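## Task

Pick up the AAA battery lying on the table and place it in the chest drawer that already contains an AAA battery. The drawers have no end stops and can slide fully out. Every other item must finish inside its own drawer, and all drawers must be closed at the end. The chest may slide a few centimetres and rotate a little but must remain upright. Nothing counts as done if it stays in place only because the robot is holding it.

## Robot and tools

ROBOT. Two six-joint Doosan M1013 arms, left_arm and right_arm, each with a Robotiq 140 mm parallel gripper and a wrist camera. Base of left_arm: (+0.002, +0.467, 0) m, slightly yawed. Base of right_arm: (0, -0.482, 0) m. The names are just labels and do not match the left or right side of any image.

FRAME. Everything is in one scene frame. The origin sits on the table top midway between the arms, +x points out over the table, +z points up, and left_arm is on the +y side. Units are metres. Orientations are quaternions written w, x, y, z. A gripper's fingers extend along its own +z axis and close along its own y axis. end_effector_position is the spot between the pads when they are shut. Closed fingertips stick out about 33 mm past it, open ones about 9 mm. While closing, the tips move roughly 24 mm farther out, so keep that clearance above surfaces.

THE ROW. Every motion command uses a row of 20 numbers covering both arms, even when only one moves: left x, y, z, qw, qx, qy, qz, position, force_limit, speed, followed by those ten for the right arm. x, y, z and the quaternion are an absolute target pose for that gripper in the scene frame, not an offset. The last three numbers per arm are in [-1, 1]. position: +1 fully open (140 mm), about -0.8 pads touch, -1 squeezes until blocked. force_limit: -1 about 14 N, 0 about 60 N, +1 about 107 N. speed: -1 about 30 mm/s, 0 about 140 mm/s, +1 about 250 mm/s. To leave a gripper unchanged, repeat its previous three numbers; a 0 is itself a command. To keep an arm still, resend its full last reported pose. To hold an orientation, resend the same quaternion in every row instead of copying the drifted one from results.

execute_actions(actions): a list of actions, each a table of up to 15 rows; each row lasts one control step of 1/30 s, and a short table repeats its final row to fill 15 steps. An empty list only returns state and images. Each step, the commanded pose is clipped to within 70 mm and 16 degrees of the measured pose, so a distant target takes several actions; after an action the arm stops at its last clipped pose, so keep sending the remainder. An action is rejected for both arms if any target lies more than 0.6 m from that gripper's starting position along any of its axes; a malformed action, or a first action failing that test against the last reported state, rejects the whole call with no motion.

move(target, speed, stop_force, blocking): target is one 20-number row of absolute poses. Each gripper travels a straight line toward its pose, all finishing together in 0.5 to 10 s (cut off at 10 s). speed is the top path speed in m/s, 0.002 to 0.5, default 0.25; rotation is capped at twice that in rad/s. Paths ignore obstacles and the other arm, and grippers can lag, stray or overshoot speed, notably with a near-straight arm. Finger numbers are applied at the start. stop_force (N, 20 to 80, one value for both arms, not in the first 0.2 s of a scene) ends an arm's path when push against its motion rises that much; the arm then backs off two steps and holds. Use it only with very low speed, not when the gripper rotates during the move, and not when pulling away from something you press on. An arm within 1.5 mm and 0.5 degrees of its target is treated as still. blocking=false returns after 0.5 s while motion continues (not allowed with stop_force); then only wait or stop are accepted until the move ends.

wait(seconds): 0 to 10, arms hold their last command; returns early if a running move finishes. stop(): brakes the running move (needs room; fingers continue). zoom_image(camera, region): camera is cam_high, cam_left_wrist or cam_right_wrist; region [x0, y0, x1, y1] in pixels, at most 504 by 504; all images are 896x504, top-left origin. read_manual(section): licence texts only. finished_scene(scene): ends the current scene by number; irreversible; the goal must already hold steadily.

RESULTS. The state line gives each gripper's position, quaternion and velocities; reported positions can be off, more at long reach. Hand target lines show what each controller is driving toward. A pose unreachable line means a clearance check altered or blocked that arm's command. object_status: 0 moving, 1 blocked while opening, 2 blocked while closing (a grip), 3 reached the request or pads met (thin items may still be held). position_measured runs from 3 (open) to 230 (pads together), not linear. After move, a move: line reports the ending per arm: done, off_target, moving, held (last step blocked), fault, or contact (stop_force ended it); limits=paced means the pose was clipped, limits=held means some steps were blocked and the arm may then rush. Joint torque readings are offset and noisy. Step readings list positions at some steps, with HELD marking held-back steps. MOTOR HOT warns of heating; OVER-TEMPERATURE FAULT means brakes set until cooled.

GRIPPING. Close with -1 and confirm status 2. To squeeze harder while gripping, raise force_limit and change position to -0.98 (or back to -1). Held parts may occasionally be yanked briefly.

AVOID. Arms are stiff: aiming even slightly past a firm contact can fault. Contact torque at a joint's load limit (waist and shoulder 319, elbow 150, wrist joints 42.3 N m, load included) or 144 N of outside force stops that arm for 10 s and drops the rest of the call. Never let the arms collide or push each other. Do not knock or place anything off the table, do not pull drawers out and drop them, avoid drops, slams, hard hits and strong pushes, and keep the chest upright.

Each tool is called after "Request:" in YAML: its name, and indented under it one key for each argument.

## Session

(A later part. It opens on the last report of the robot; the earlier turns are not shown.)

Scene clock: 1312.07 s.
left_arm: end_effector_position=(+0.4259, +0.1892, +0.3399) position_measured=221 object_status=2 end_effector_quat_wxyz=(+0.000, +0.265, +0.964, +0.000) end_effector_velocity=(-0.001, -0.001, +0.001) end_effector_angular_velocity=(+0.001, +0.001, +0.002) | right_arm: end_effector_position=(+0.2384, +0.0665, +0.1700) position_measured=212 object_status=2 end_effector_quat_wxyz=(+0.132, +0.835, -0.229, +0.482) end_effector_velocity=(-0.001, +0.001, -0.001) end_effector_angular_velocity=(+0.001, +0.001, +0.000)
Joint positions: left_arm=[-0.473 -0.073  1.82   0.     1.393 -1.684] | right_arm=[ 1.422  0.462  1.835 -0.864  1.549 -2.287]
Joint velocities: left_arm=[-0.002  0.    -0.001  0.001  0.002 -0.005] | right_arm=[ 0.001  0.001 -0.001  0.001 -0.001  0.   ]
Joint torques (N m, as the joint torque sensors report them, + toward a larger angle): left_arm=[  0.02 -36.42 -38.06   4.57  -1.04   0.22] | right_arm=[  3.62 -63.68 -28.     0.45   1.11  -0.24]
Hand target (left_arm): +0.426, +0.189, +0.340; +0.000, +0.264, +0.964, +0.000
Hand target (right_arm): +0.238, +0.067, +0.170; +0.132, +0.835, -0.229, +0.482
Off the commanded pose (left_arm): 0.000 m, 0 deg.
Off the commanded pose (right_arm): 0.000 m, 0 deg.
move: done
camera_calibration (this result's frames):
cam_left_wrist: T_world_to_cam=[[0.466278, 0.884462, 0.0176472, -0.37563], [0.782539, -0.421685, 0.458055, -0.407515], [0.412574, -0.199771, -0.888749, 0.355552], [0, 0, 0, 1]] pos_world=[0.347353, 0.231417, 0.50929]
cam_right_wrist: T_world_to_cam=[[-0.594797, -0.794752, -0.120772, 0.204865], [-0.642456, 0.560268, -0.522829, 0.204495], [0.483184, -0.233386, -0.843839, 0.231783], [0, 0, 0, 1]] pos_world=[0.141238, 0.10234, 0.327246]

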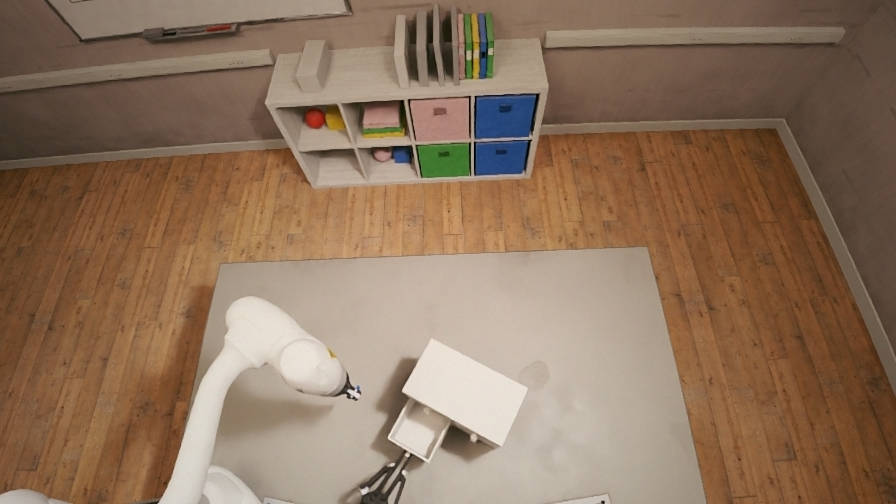

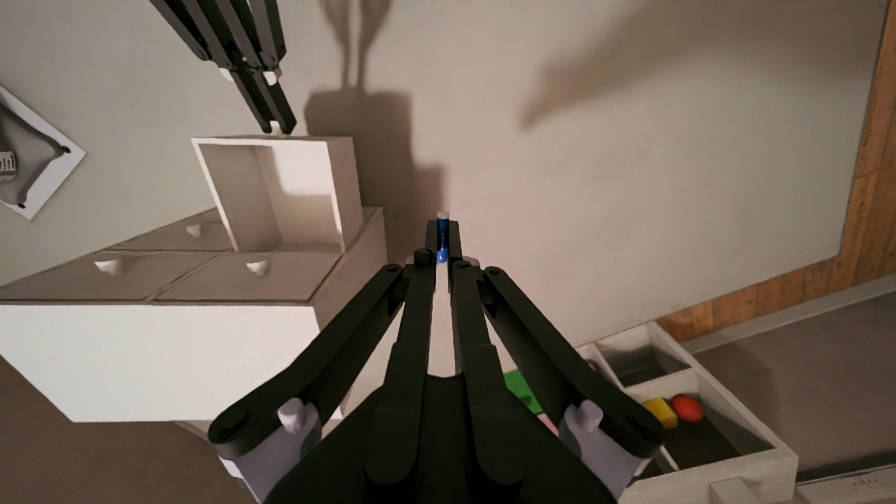

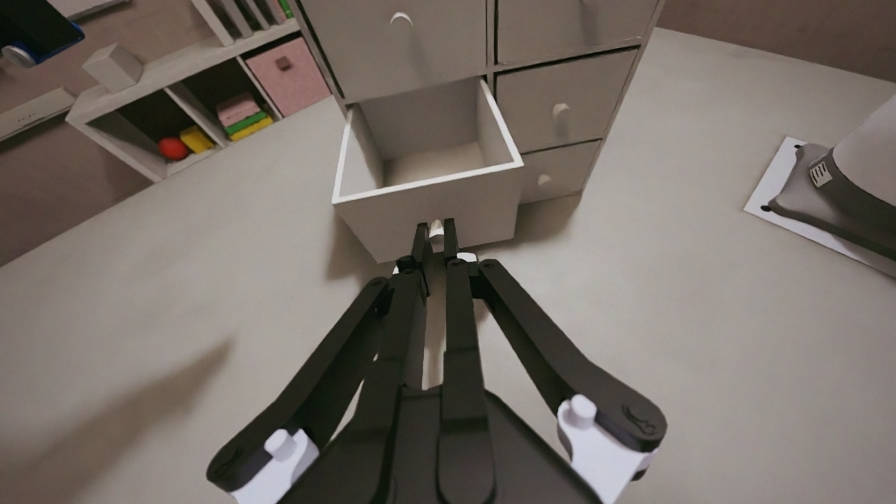

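Request:
move:
  target: [0.426,0.189,0.38,0,0.2647,0.9643,0,-0.98,0.2,0,0.3561,-0.0015,0.170,0.1324,0.8351,-0.2293,0.4822,-1,0,-0.2]
  speed: 0.08

Request:
execute_actions:
  actions:
    - [[0.426,0.189,0.38,0,0.2647,0.9643,0,-0.98,0.2,0,0.3552,-0.0010,0.170,0.1324,0.8351,-0.2293,0.4822,-0.2,0,0.3]]

Request:
move:
  target: [0.426,0.189,0.38,0,0.2647,0.9643,0,-0.98,0.2,0,0.3552,-0.0010,0.274,0.1324,0.8351,-0.2293,0.4822,-0.2,0,0.3]
  speed: 0.12

Request:
zoom_image:
  camera: "cam_right_wrist"
  region: [340, 150, 560, 330]

Scene clock: 1342.17 s.
left_arm: end_effector_position=(+0.4260, +0.1890, +0.3800) position_measured=221 object_status=2 end_effector_quat_wxyz=(-0.000, +0.265, +0.964, +0.000) end_effector_velocity=(+0.000, -0.001, +0.001) end_effector_angular_velocity=(-0.000, -0.000, -0.001) | right_arm: end_effector_position=(+0.3561, -0.0013, +0.1700) position_measured=212 object_status=2 end_effector_quat_wxyz=(+0.132, +0.835, -0.229, +0.482) end_effector_velocity=(+0.001, -0.001, -0.000) end_effector_angular_velocity=(+0.002, +0.001, -0.000)
Joint positions: left_arm=[-0.473 -0.081  1.756  0.     1.467 -1.684] | right_arm=[ 1.233  0.389  1.954 -0.988  1.411 -2.334]
Joint velocities: left_arm=[-0.001  0.    -0.002 -0.     0.001  0.001] | right_arm=[-0.003 -0.001  0.001 -0.001 -0.004 -0.   ]
Joint torques (N m, as the joint torque sensors report them, + toward a larger angle): left_arm=[ -0.39 -33.23 -38.8    4.12  -0.63   0.21] | right_arm=[ -2.59 -54.8  -21.44   1.36   1.06   0.02]
Hand target (left_arm): +0.426, +0.189, +0.380; +0.000, +0.265, +0.964, +0.000
Hand target (right_arm): +0.356, -0.001, +0.170; +0.132, +0.835, -0.229, +0.482
Off the commanded pose (left_arm): 0.000 m, 0 deg.
Off the commanded pose (right_arm): 0.000 m, 0 deg.
move: done
camera_calibration (this result's frames):
cam_left_wrist: T_world_to_cam=[[0.466416, 0.884394, 0.0174113, -0.376121], [0.782779, -0.421833, 0.457509, -0.42587], [0.411963, -0.19976, -0.889035, 0.391412], [0, 0, 0, 1]] pos_world=[0.347544, 0.231182, 0.549367]
cam_right_wrist: T_world_to_cam=[[-0.59468, -0.794873, -0.120552, 0.220891], [-0.64258, 0.560048, -0.522911, 0.318141], [0.483163, -0.2335, -0.843819, 0.159117], [0, 0, 0, 1]] pos_world=[0.258911, 0.0345601, 0.327254]

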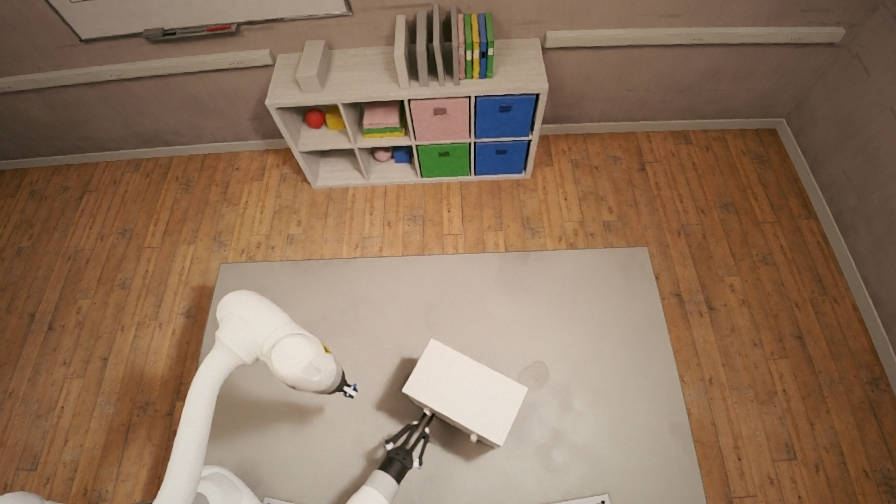

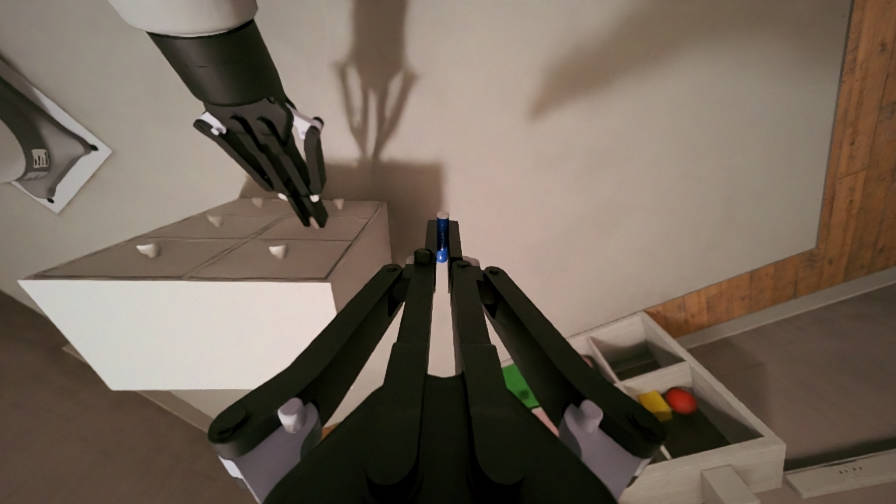

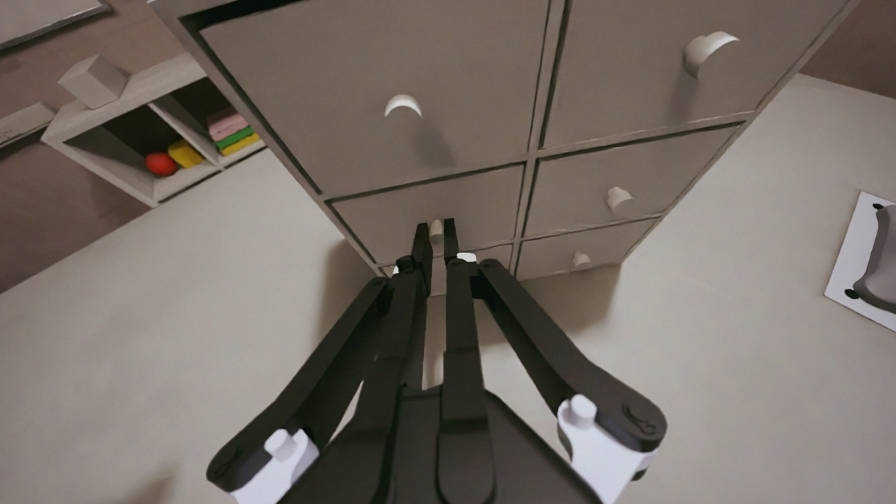

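Scene clock: 1342.67 s.
left_arm: end_effector_position=(+0.4260, +0.1890, +0.3800) position_measured=221 object_status=2 end_effector_quat_wxyz=(+0.000, +0.265, +0.964, -0.000) end_effector_velocity=(-0.000, -0.000, +0.000) end_effector_angular_velocity=(+0.000, +0.000, +0.001) | right_arm: end_effector_position=(+0.3552, -0.0010, +0.1700) position_measured=154 object_status=3 end_effector_quat_wxyz=(+0.132, +0.835, -0.229, +0.482) end_effector_velocity=(+0.000, -0.000, +0.000) end_effector_angular_velocity=(+0.001, -0.000, -0.002)
Joint positions: left_arm=[-0.473 -0.081  1.756 -0.     1.467 -1.684] | right_arm=[ 1.234  0.389  1.954 -0.987  1.412 -2.333]
Joint velocities: left_arm=[-0.     0.    -0.001  0.     0.001 -0.001] | right_arm=[-0.001  0.    -0.001  0.001  0.001  0.001]
Joint torques (N m, as the joint torque sensors report them, + toward a larger angle): left_arm=[ -0.79 -32.28 -38.87   4.25  -0.61   0.01] | right_arm=[  4.24 -56.33 -26.15   0.09   0.64  -0.29]
Hand target (left_arm): +0.426, +0.189, +0.380; +0.000, +0.265, +0.964, +0.000
Hand target (right_arm): +0.355, -0.001, +0.170; +0.132, +0.835, -0.229, +0.482
Off the commanded pose (left_arm): 0.000 m, 0 deg.
Off the commanded pose (right_arm): 0.000 m, 0 deg.
Step readings (end_effector_position):
0: left_arm (+0.4260, +0.1890, +0.3800) | right_arm (+0.3561, -0.0013, +0.1700)
1: left_arm (+0.4260, +0.1890, +0.3800) | right_arm (+0.3561, -0.0013, +0.1700)
2: left_arm (+0.4260, +0.1890, +0.3800) | right_arm (+0.3560, -0.0012, +0.1700)
4: left_arm (+0.4260, +0.1890, +0.3800) | right_arm (+0.3556, -0.0011, +0.1700)
8: left_arm (+0.4260, +0.1890, +0.3800) | right_arm (+0.3552, -0.0012, +0.1700)
15: end_effector_position above
camera_calibration (this result's frames):
cam_left_wrist: T_world_to_cam=[[0.466512, 0.884344, 0.0173942, -0.376141], [0.782732, -0.421908, 0.457519, -0.425866], [0.411943, -0.199823, -0.88903, 0.391463], [0, 0, 0, 1]] pos_world=[0.347552, 0.231185, 0.549407]
cam_right_wrist: T_world_to_cam=[[-0.594767, -0.794805, -0.12057, 0.22058], [-0.642507, 0.560125, -0.52292, 0.31743], [0.483153, -0.233549, -0.843812, 0.159559], [0, 0, 0, 1]] pos_world=[0.258053, 0.0347825, 0.327223]

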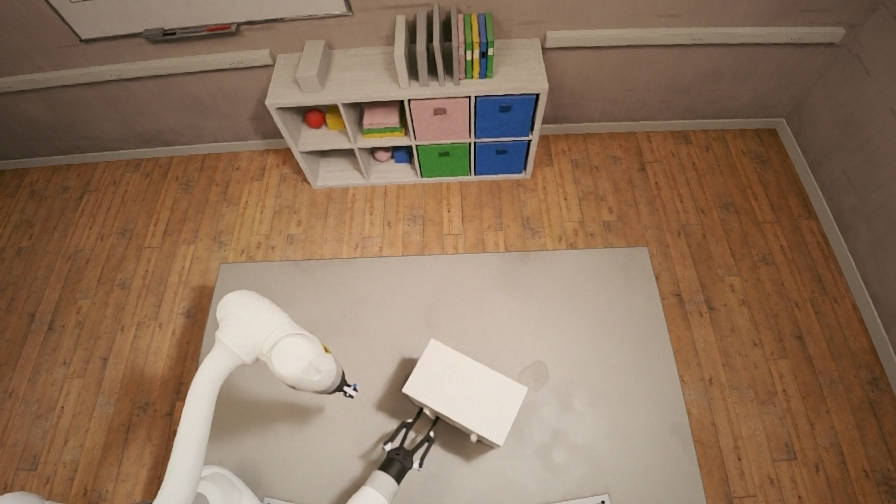

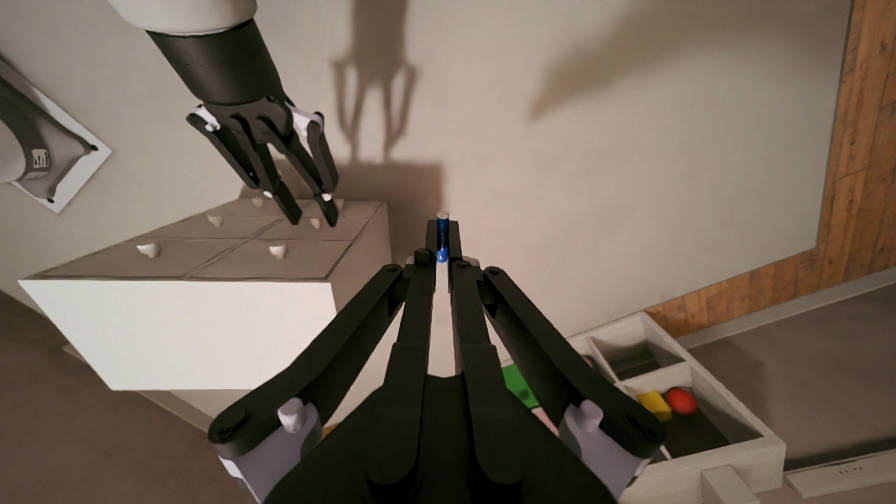

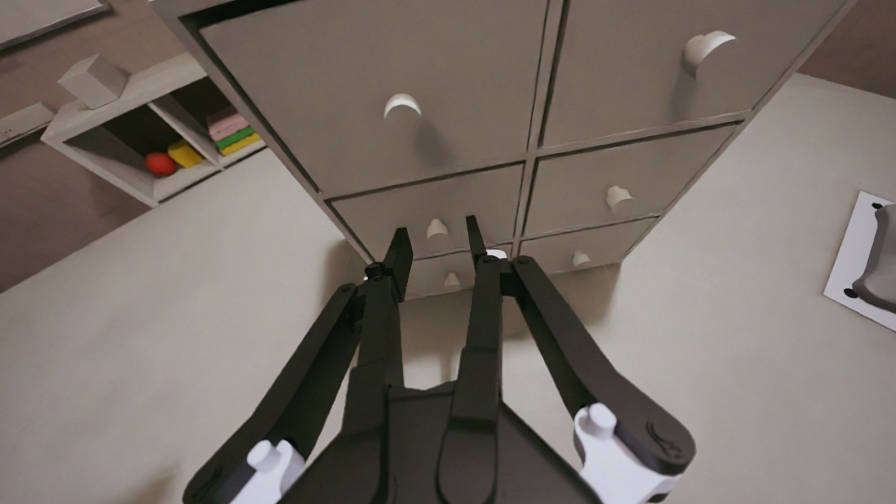

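Scene clock: 1343.93 s.
left_arm: end_effector_position=(+0.4260, +0.1890, +0.3800) position_measured=221 object_status=2 end_effector_quat_wxyz=(+0.000, +0.265, +0.964, -0.000) end_effector_velocity=(-0.000, -0.000, +0.001) end_effector_angular_velocity=(-0.001, -0.001, +0.001) | right_arm: end_effector_position=(+0.3552, -0.0011, +0.2739) position_measured=154 object_status=3 end_effector_quat_wxyz=(+0.132, +0.835, -0.229, +0.482) end_effector_velocity=(+0.000, -0.000, +0.001) end_effector_angular_velocity=(+0.002, -0.001, -0.001)
Joint positions: left_arm=[-0.473 -0.081  1.756 -0.     1.467 -1.684] | right_arm=[ 1.234  0.277  1.878 -0.971  1.517 -2.489]
Joint velocities: left_arm=[-0.001 -0.001 -0.     0.    -0.    -0.001] | right_arm=[-0.001 -0.001 -0.001 -0.     0.001  0.   ]
Joint torques (N m, as the joint torque sensors report them, + toward a larger angle): left_arm=[ -2.12 -34.53 -38.26   4.51  -0.81   0.03] | right_arm=[  2.65 -53.28 -31.78   0.38   0.71  -0.13]
Hand target (left_arm): +0.426, +0.189, +0.380; +0.000, +0.265, +0.964, +0.000
Hand target (right_arm): +0.355, -0.001, +0.274; +0.132, +0.835, -0.229, +0.482
Off the commanded pose (left_arm): 0.000 m, 0 deg.
Off the commanded pose (right_arm): 0.000 m, 0 deg.
move: done
camera_calibration (this result's frames):
cam_left_wrist: T_world_to_cam=[[0.466512, 0.884344, 0.0173942, -0.376141], [0.782732, -0.421908, 0.457519, -0.425866], [0.411943, -0.199823, -0.88903, 0.391463], [0, 0, 0, 1]] pos_world=[0.347552, 0.231185, 0.549407]
cam_right_wrist: T_world_to_cam=[[-0.594888, -0.794702, -0.120652, 0.233152], [-0.642332, 0.560233, -0.523019, 0.37176], [0.483237, -0.233639, -0.843738, 0.247197], [0, 0, 0, 1]] pos_world=[0.258037, 0.034769, 0.431137]

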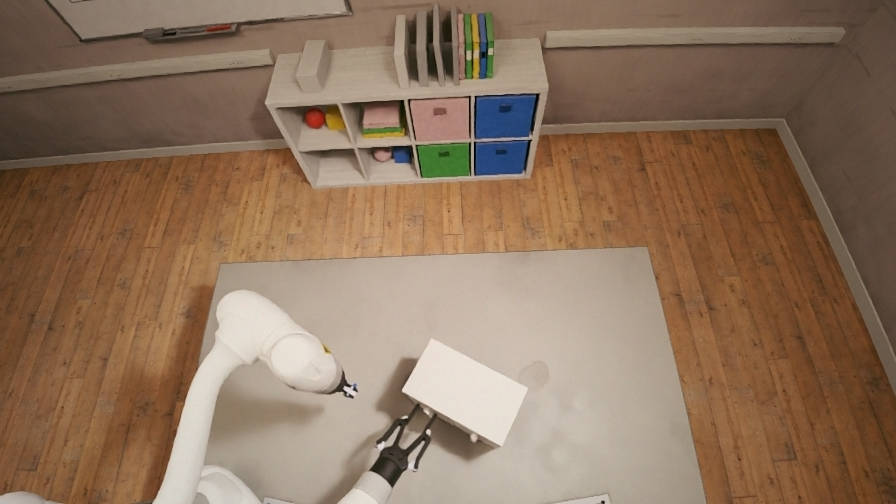

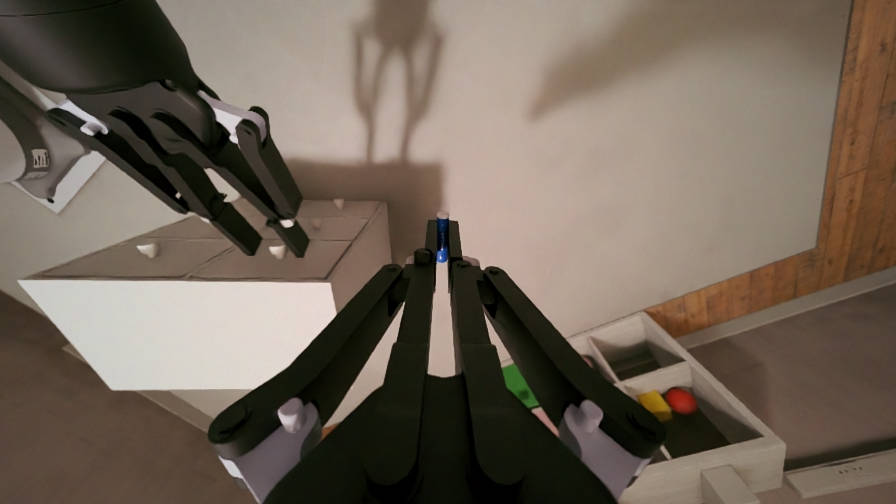

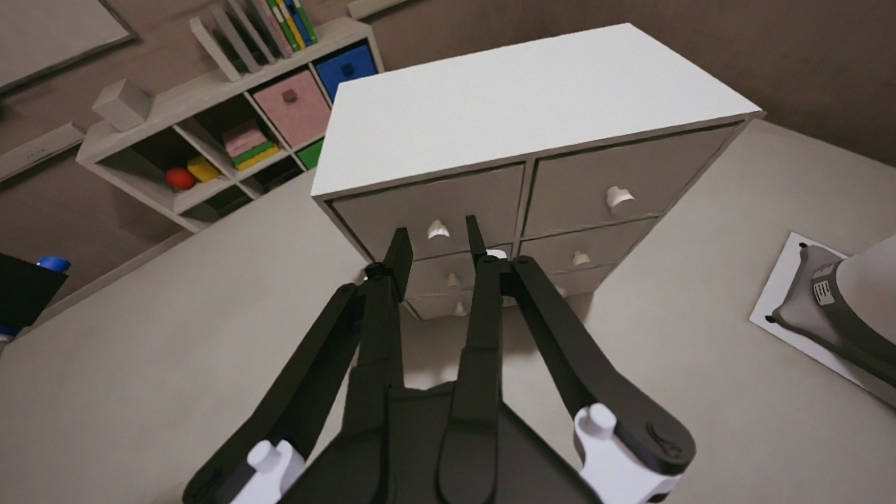

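Region (340, 150, 560, 330) of cam_right_wrist's 896x504 image, scaled by 2.291, with more detail than that image has; it fills the top 412 rows of this view, and the rest is white.

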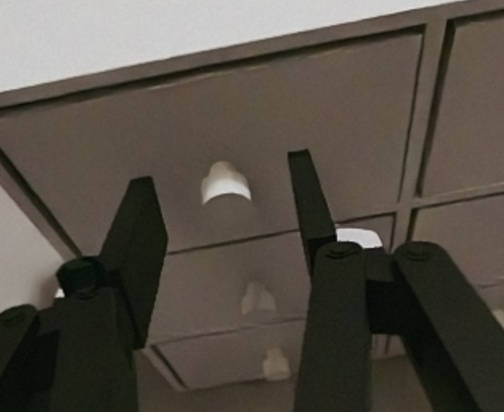

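Request:
execute_actions:
  actions:
    - [[0.426,0.189,0.38,0,0.2647,0.9643,0,-0.98,0.2,0,0.3549,-0.0015,0.274,0.1324,0.8351,-0.2293,0.4822,-1,0,-0.2]]

Request:
move:
  target: [0.426,0.189,0.38,0,0.2647,0.9643,0,-0.98,0.2,0,0.2381,0.0662,0.274,0.1324,0.8351,-0.2293,0.4822,-1,0,-0.2]
  speed: 0.08

Request:
zoom_image:
  camera: "cam_high"
  region: [365, 385, 475, 475]

Request:
zoom_image:
  camera: "cam_right_wrist"
  region: [320, 70, 540, 220]

Scene clock: 1353.53 s.
left_arm: end_effector_position=(+0.4260, +0.1890, +0.3800) position_measured=221 object_status=2 end_effector_quat_wxyz=(+0.000, +0.265, +0.964, -0.000) end_effector_velocity=(-0.000, -0.000, +0.000) end_effector_angular_velocity=(-0.000, -0.000, -0.001) | right_arm: end_effector_position=(+0.3549, -0.0015, +0.2741) position_measured=212 object_status=0 end_effector_quat_wxyz=(+0.132, +0.835, -0.229, +0.482) end_effector_velocity=(+0.000, -0.000, -0.000) end_effector_angular_velocity=(-0.000, -0.000, +0.000)
Joint positions: left_arm=[-0.473 -0.081  1.756  0.     1.467 -1.684] | right_arm=[ 1.234  0.277  1.879 -0.971  1.517 -2.489]
Joint velocities: left_arm=[-0.    -0.     0.    -0.    -0.     0.001] | right_arm=[-0.     0.     0.001 -0.    -0.001  0.   ]
Joint torques (N m, as the joint torque sensors report them, + toward a larger angle): left_arm=[ -0.51 -33.9  -39.27   4.74  -0.35   0.32] | right_arm=[  1.44 -49.22 -28.61   1.61   0.93   0.04]
Hand target (left_arm): +0.426, +0.189, +0.380; +0.000, +0.265, +0.964, +0.000
Hand target (right_arm): +0.355, -0.002, +0.274; +0.132, +0.835, -0.229, +0.482
Off the commanded pose (left_arm): 0.000 m, 0 deg.
Off the commanded pose (right_arm): 0.000 m, 0 deg.
Step readings (end_effector_position):
0: left_arm (+0.4260, +0.1890, +0.3800) | right_arm (+0.3552, -0.0011, +0.2740)
1: left_arm (+0.4260, +0.1890, +0.3800) | right_arm (+0.3552, -0.0011, +0.2741)
2: left_arm (+0.4260, +0.1890, +0.3800) | right_arm (+0.3551, -0.0011, +0.2742)
4: left_arm (+0.4260, +0.1890, +0.3800) | right_arm (+0.3550, -0.0012, +0.2742)
8: left_arm (+0.4260, +0.1890, +0.3800) | right_arm (+0.3549, -0.0015, +0.2741)
15: end_effector_position above
camera_calibration (this result's frames):
cam_left_wrist: T_world_to_cam=[[0.466512, 0.884344, 0.0173943, -0.376141], [0.782732, -0.421908, 0.457519, -0.425866], [0.411943, -0.199823, -0.889029, 0.391463], [0, 0, 0, 1]] pos_world=[0.347553, 0.231185, 0.549407]
cam_right_wrist: T_world_to_cam=[[-0.594819, -0.794753, -0.120657, 0.232625], [-0.642429, 0.560204, -0.522931, 0.371894], [0.483194, -0.233536, -0.843792, 0.247392], [0, 0, 0, 1]] pos_world=[0.257747, 0.0343176, 0.43129]

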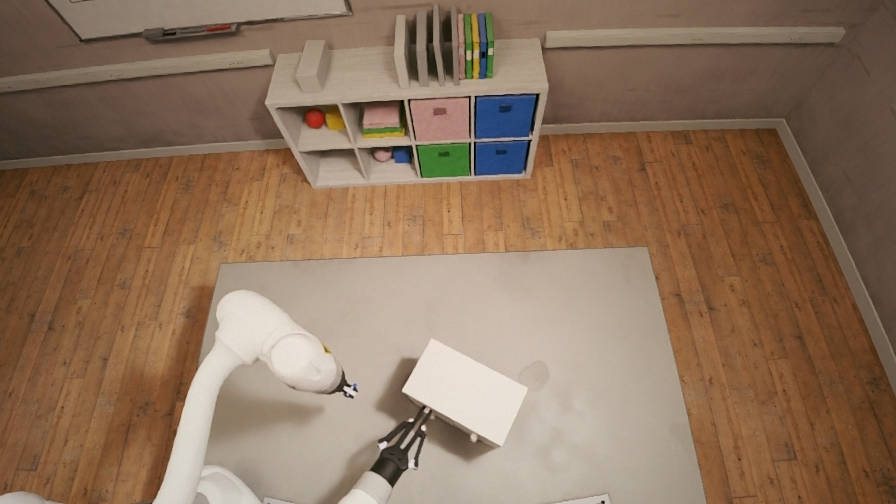

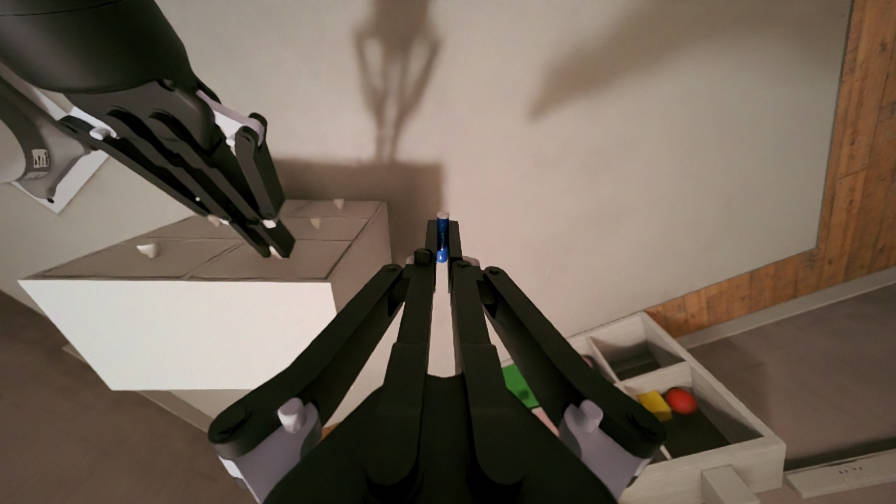

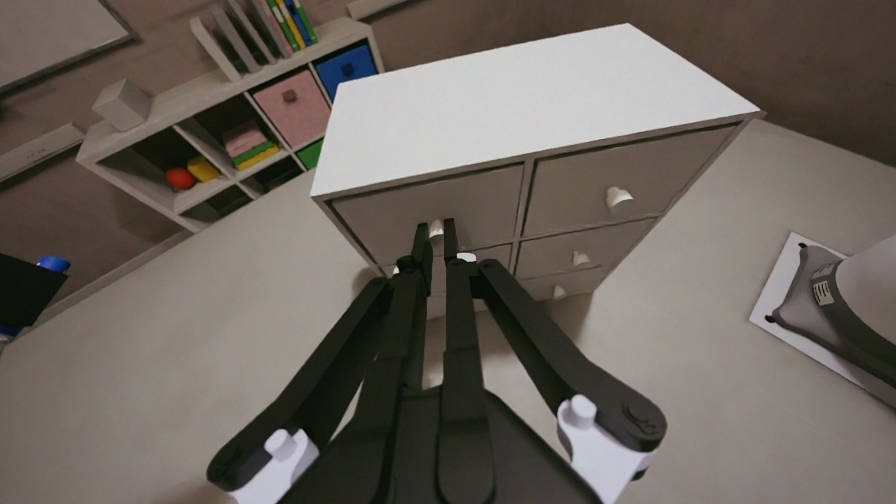

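Scene clock: 1355.57 s.
left_arm: end_effector_position=(+0.4260, +0.1890, +0.3800) position_measured=221 object_status=2 end_effector_quat_wxyz=(+0.000, +0.265, +0.964, -0.000) end_effector_velocity=(+0.000, -0.000, +0.000) end_effector_angular_velocity=(-0.000, -0.000, -0.000) | right_arm: end_effector_position=(+0.2381, +0.0660, +0.2740) position_measured=212 object_status=2 end_effector_quat_wxyz=(+0.132, +0.835, -0.229, +0.482) end_effector_velocity=(-0.001, +0.000, +0.000) end_effector_angular_velocity=(-0.000, -0.001, -0.002)
Joint positions: left_arm=[-0.473 -0.081  1.756 -0.     1.467 -1.684] | right_arm=[ 1.422  0.359  1.763 -0.868  1.663 -2.42 ]
Joint velocities: left_arm=[-0.    -0.    -0.001  0.     0.     0.   ] | right_arm=[ 0.001  0.001 -0.002  0.001  0.003  0.001]
Joint torques (N m, as the joint torque sensors report them, + toward a larger angle): left_arm=[  0.44 -34.59 -39.03   4.5   -0.7    0.23] | right_arm=[  3.77 -61.82 -30.9    0.74   1.04  -0.1 ]
Hand target (left_arm): +0.426, +0.189, +0.380; +0.000, +0.265, +0.964, +0.000
Hand target (right_arm): +0.238, +0.066, +0.274; +0.132, +0.835, -0.229, +0.482
Off the commanded pose (left_arm): 0.000 m, 0 deg.
Off the commanded pose (right_arm): 0.000 m, 0 deg.
move: done
camera_calibration (this result's frames):
cam_left_wrist: T_world_to_cam=[[0.466512, 0.884344, 0.017394, -0.376141], [0.782732, -0.421908, 0.45752, -0.425866], [0.411944, -0.199823, -0.889029, 0.391463], [0, 0, 0, 1]] pos_world=[0.347552, 0.231185, 0.549407]
cam_right_wrist: T_world_to_cam=[[-0.594794, -0.794752, -0.120787, 0.216864], [-0.642464, 0.560279, -0.522808, 0.259006], [0.483177, -0.233361, -0.84385, 0.319534], [0, 0, 0, 1]] pos_world=[0.141, 0.101804, 0.431243]

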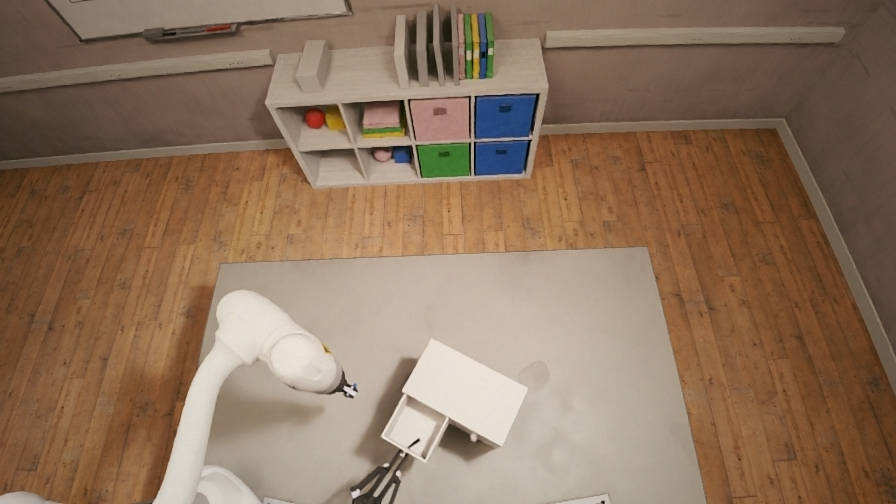

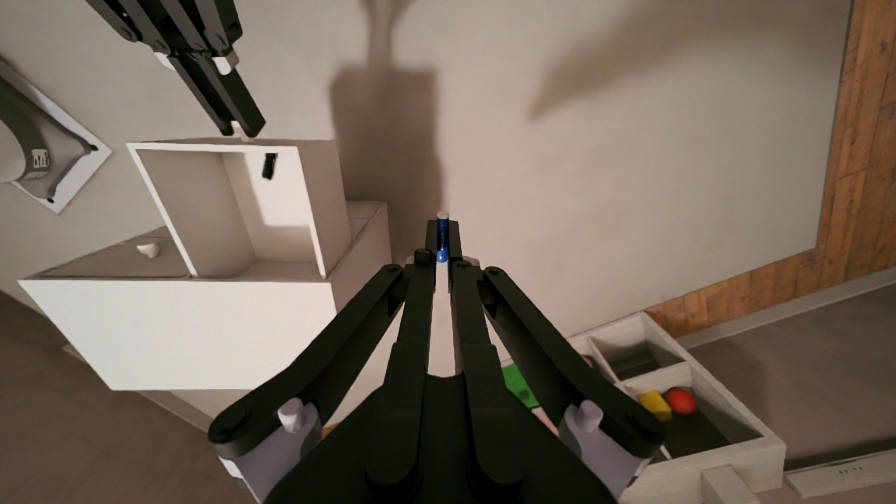

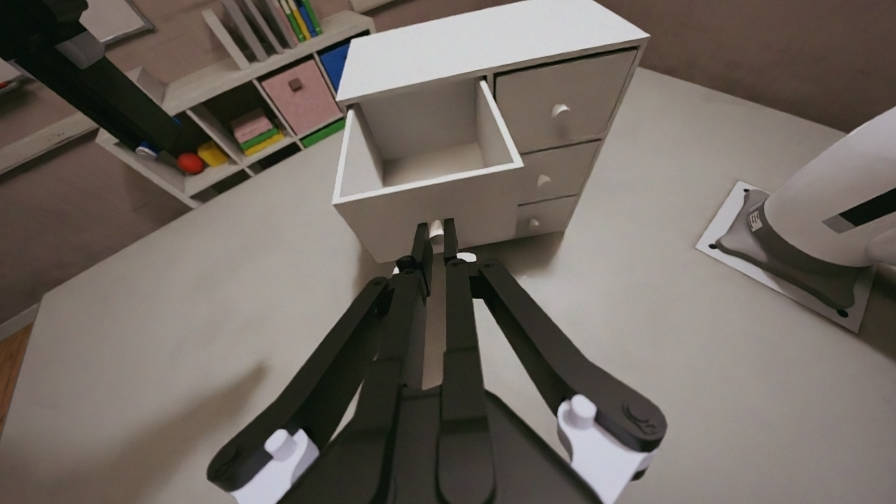

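Region (365, 385, 475, 475) of cam_high's 896x504 image, scaled by 4.582, with more detail than that image has; it fills the top 412 rows of this view, and the rest is white.

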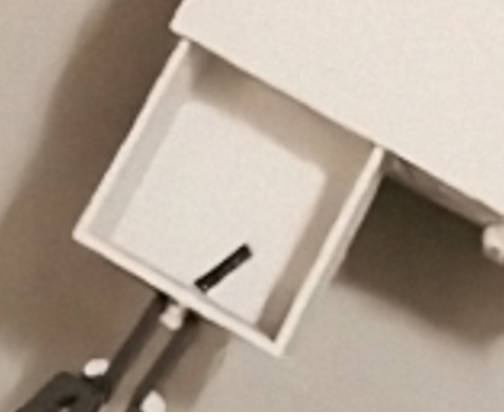

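Region (320, 70, 540, 220) of cam_right_wrist's 896x504 image, scaled by 2.291, with more detail than that image has; it fills the top 344 rows of this view, and the rest is white.

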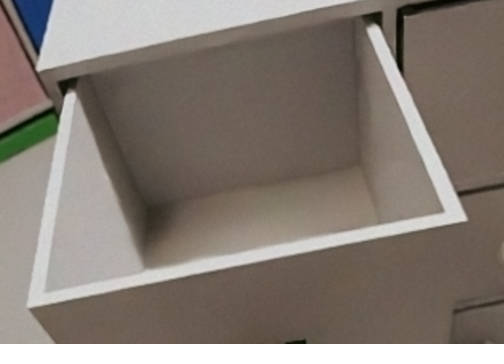

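Request:
zoom_image:
  camera: "cam_left_wrist"
  region: [200, 120, 360, 290]

Region (200, 120, 360, 290) of cam_left_wrist's 896x504 image, scaled by 2.965, with more detail than that image has; it fills the left 474 columns of this view, and the rest is white.

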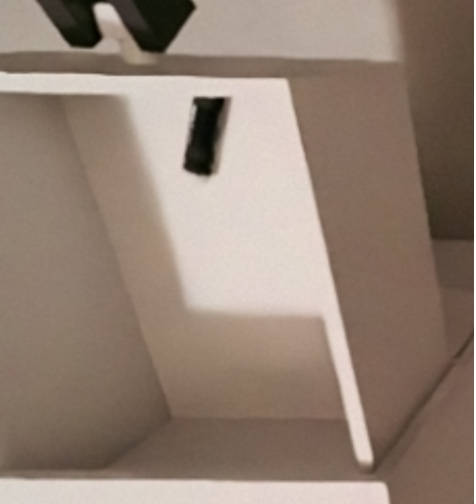

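Request:
move:
  target: [0.3442,0.0163,0.365,0,0.2647,0.9643,0,-0.98,0.2,0,0.2381,0.0662,0.274,0.1324,0.8351,-0.2293,0.4822,-1,0,-0.2]
  speed: 0.2

Scene clock: 1423.90 s.
left_arm: end_effector_position=(+0.3442, +0.0165, +0.3651) position_measured=221 object_status=2 end_effector_quat_wxyz=(+0.000, +0.265, +0.964, -0.000) end_effector_velocity=(-0.001, -0.001, -0.000) end_effector_angular_velocity=(+0.000, +0.000, -0.001) | right_arm: end_effector_position=(+0.2381, +0.0662, +0.2740) position_measured=212 object_status=2 end_effector_quat_wxyz=(+0.132, +0.835, -0.229, +0.482) end_effector_velocity=(+0.001, +0.000, -0.001) end_effector_angular_velocity=(-0.001, +0.002, +0.000)
Joint positions: left_arm=[-0.807  0.017  1.688  0.     1.436 -2.018] | right_arm=[ 1.422  0.359  1.763 -0.868  1.663 -2.42 ]
Joint velocities: left_arm=[-0.002  0.001 -0.    -0.    -0.001 -0.001] | right_arm=[-0.001  0.     0.     0.    -0.001 -0.001]
Joint torques (N m, as the joint torque sensors report them, + toward a larger angle): left_arm=[  0.77 -45.33 -39.44   4.53  -0.56  -0.21] | right_arm=[  1.91 -61.79 -32.28   0.45   1.17  -0.22]
Hand target (left_arm): +0.344, +0.016, +0.365; +0.000, +0.265, +0.964, -0.000
Hand target (right_arm): +0.238, +0.066, +0.274; +0.132, +0.835, -0.229, +0.482
Off the commanded pose (left_arm): 0.000 m, 0 deg.
Off the commanded pose (right_arm): 0.000 m, 0 deg.
move: done
camera_calibration (this result's frames):
cam_left_wrist: T_world_to_cam=[[0.466535, 0.884334, 0.0172549, -0.185099], [0.782543, -0.42177, 0.45797, -0.427893], [0.412276, -0.200156, -0.8888, 0.377204], [0, 0, 0, 1]] pos_world=[0.265687, 0.0587163, 0.534415]
cam_right_wrist: T_world_to_cam=[[-0.594793, -0.794781, -0.120601, 0.216922], [-0.642513, 0.560179, -0.522855, 0.258889], [0.483113, -0.233503, -0.843847, 0.319623], [0, 0, 0, 1]] pos_world=[0.140949, 0.102014, 0.431236]

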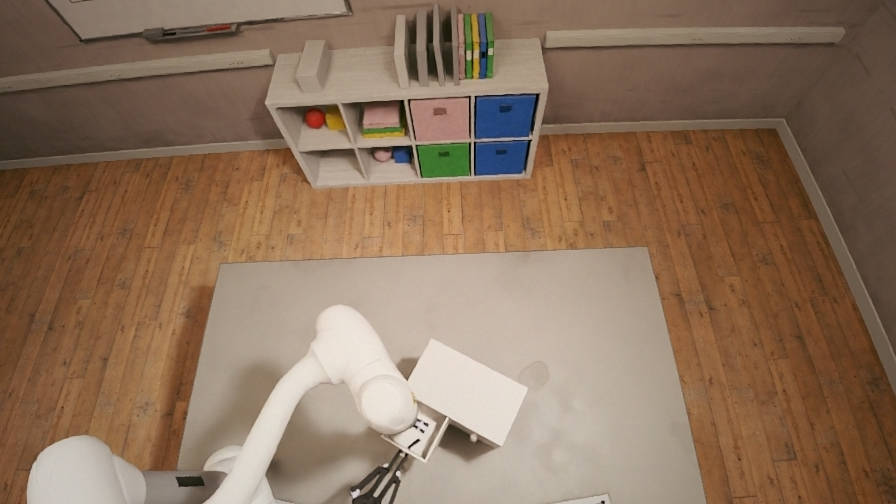

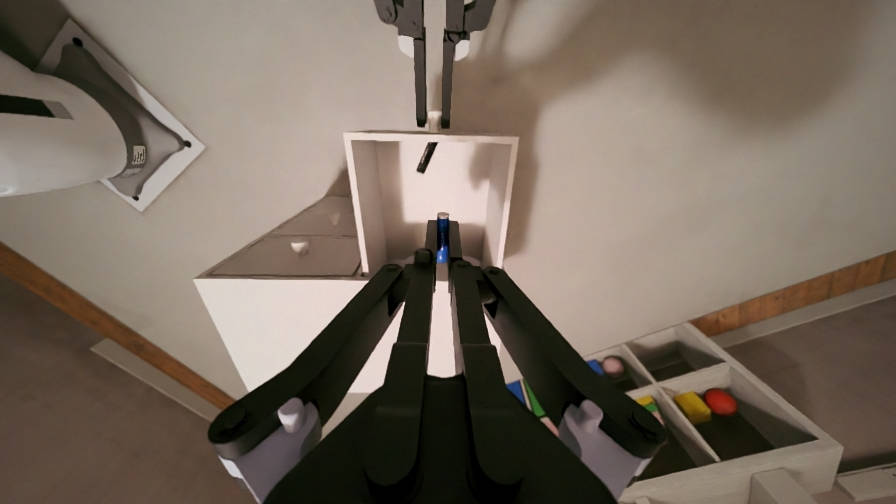

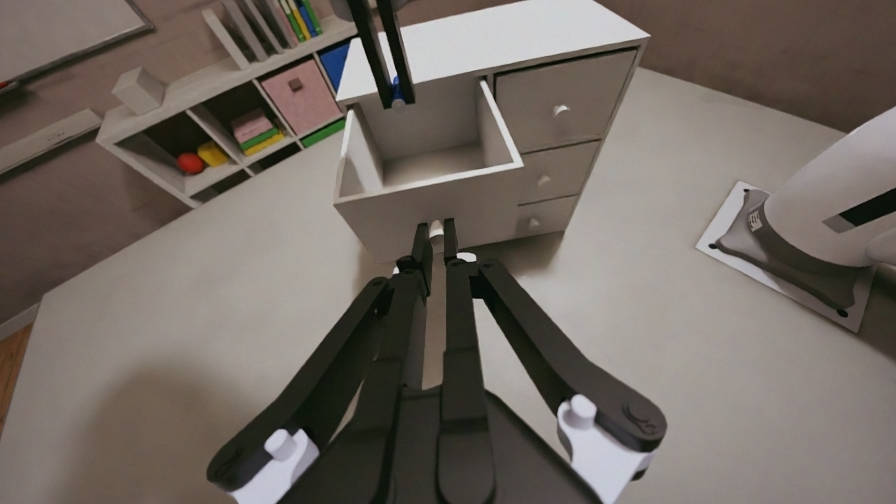

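Request:
zoom_image:
  camera: "cam_left_wrist"
  region: [330, 100, 540, 290]

Request:
zoom_image:
  camera: "cam_left_wrist"
  region: [400, 130, 460, 185]

Region (330, 100, 540, 290) of cam_left_wrist's 896x504 image, scaled by 2.400, with more detail than that image has; it fills the top 456 rows of this view, and the rest is white.

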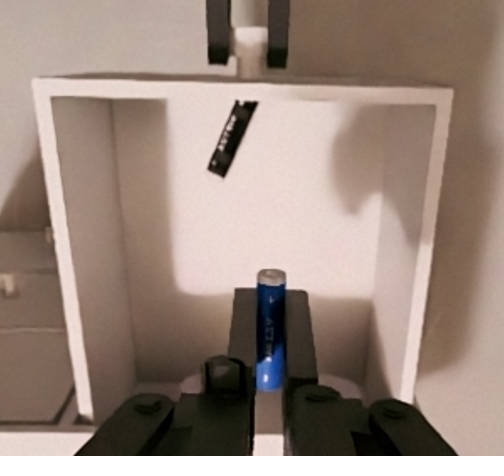

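Region (400, 130, 460, 185) of cam_left_wrist's 896x504 image, scaled by 8.400, with more detail than that image has; it fills the top 462 rows of this view, and the rest is white.

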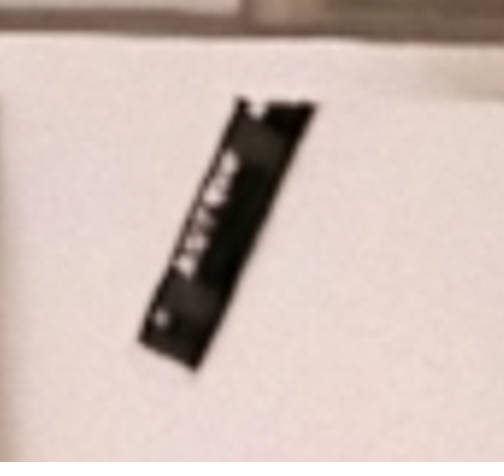

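Request:
move:
  target: [0.3442,0.0163,0.273,0,0.2647,0.9643,0,-0.98,0.2,0,0.2381,0.0662,0.274,0.1324,0.8351,-0.2293,0.4822,-1,0,-0.2]
  speed: 0.1

Request:
zoom_image:
  camera: "cam_left_wrist"
  region: [300, 60, 600, 320]

Scene clock: 1455.13 s.
left_arm: end_effector_position=(+0.3442, +0.0163, +0.2731) position_measured=221 object_status=2 end_effector_quat_wxyz=(-0.000, +0.265, +0.964, -0.000) end_effector_velocity=(+0.000, -0.000, -0.002) end_effector_angular_velocity=(+0.001, +0.001, +0.001) | right_arm: end_effector_position=(+0.2381, +0.0662, +0.2740) position_measured=212 object_status=2 end_effector_quat_wxyz=(+0.132, +0.835, -0.229, +0.482) end_effector_velocity=(-0.001, +0.001, -0.000) end_effector_angular_velocity=(+0.000, -0.000, +0.002)
Joint positions: left_arm=[-0.807  0.05   1.822 -0.     1.269 -2.018] | right_arm=[ 1.422  0.359  1.763 -0.868  1.663 -2.42 ]
Joint velocities: left_arm=[ 0.     0.001  0.002 -0.    -0.002 -0.001] | right_arm=[ 0.002  0.    -0.    -0.    -0.     0.   ]
Joint torques (N m, as the joint torque sensors report them, + toward a larger angle): left_arm=[  0.7  -46.83 -39.08   4.21  -1.15   0.07] | right_arm=[  3.42 -59.5  -31.96   0.28   1.44  -0.09]
Hand target (left_arm): +0.344, +0.016, +0.273; -0.000, +0.265, +0.964, -0.000
Hand target (right_arm): +0.238, +0.066, +0.274; +0.132, +0.835, -0.229, +0.482
Off the commanded pose (left_arm): 0.000 m, 0 deg.
Off the commanded pose (right_arm): 0.000 m, 0 deg.
move: done
camera_calibration (this result's frames):
cam_left_wrist: T_world_to_cam=[[0.466727, 0.884232, 0.0173192, -0.183412], [0.782655, -0.422072, 0.457501, -0.385768], [0.411847, -0.199973, -0.88904, 0.29565], [0, 0, 0, 1]] pos_world=[0.265763, 0.0584788, 0.44251]
cam_right_wrist: T_world_to_cam=[[-0.594767, -0.794796, -0.12063, 0.216942], [-0.642499, 0.560161, -0.522891, 0.258912], [0.483164, -0.233494, -0.843821, 0.319607], [0, 0, 0, 1]] pos_world=[0.140958, 0.102018, 0.431243]

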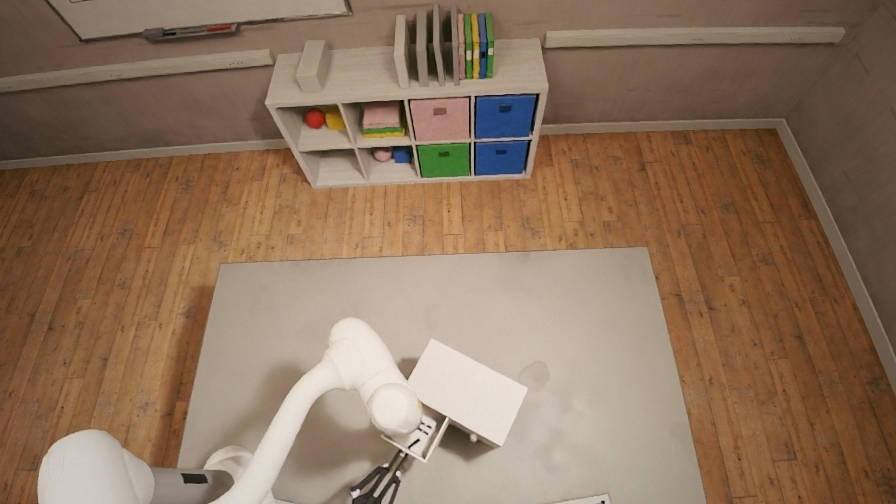

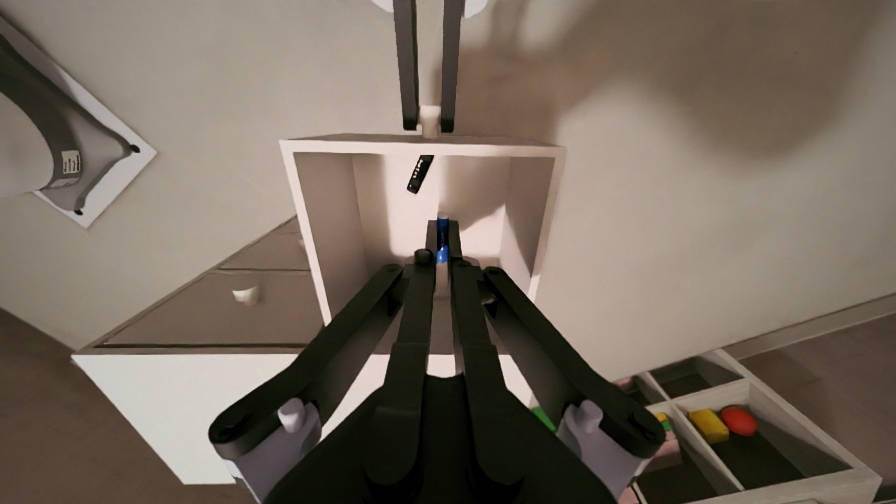

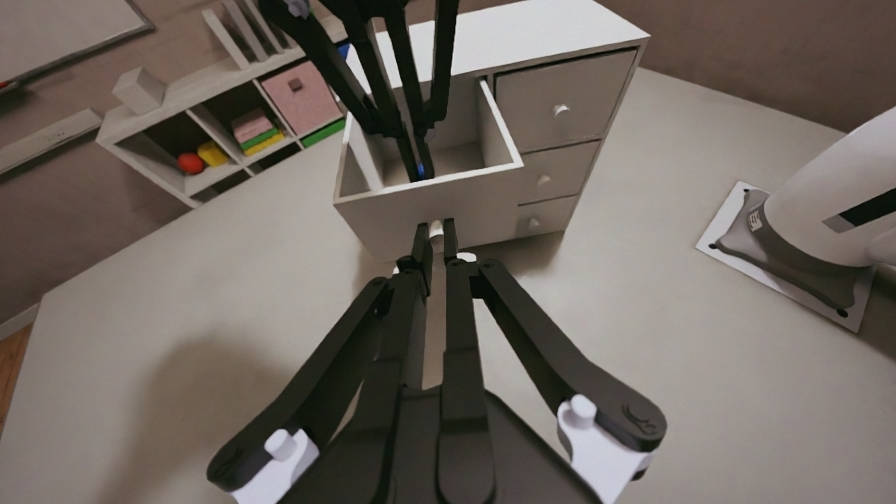

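Region (300, 60, 600, 320) of cam_left_wrist's 896x504 image, scaled by 1.680, with more detail than that image has; it fills the top 437 rows of this view, and the rest is white.

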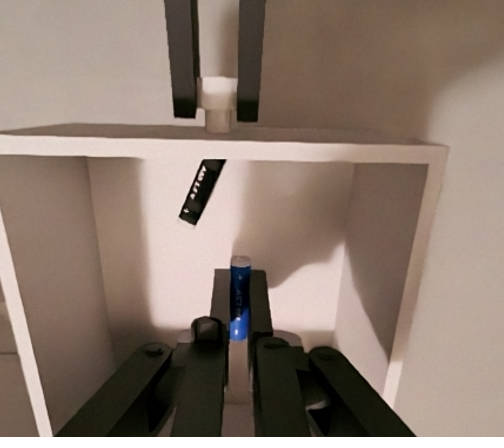

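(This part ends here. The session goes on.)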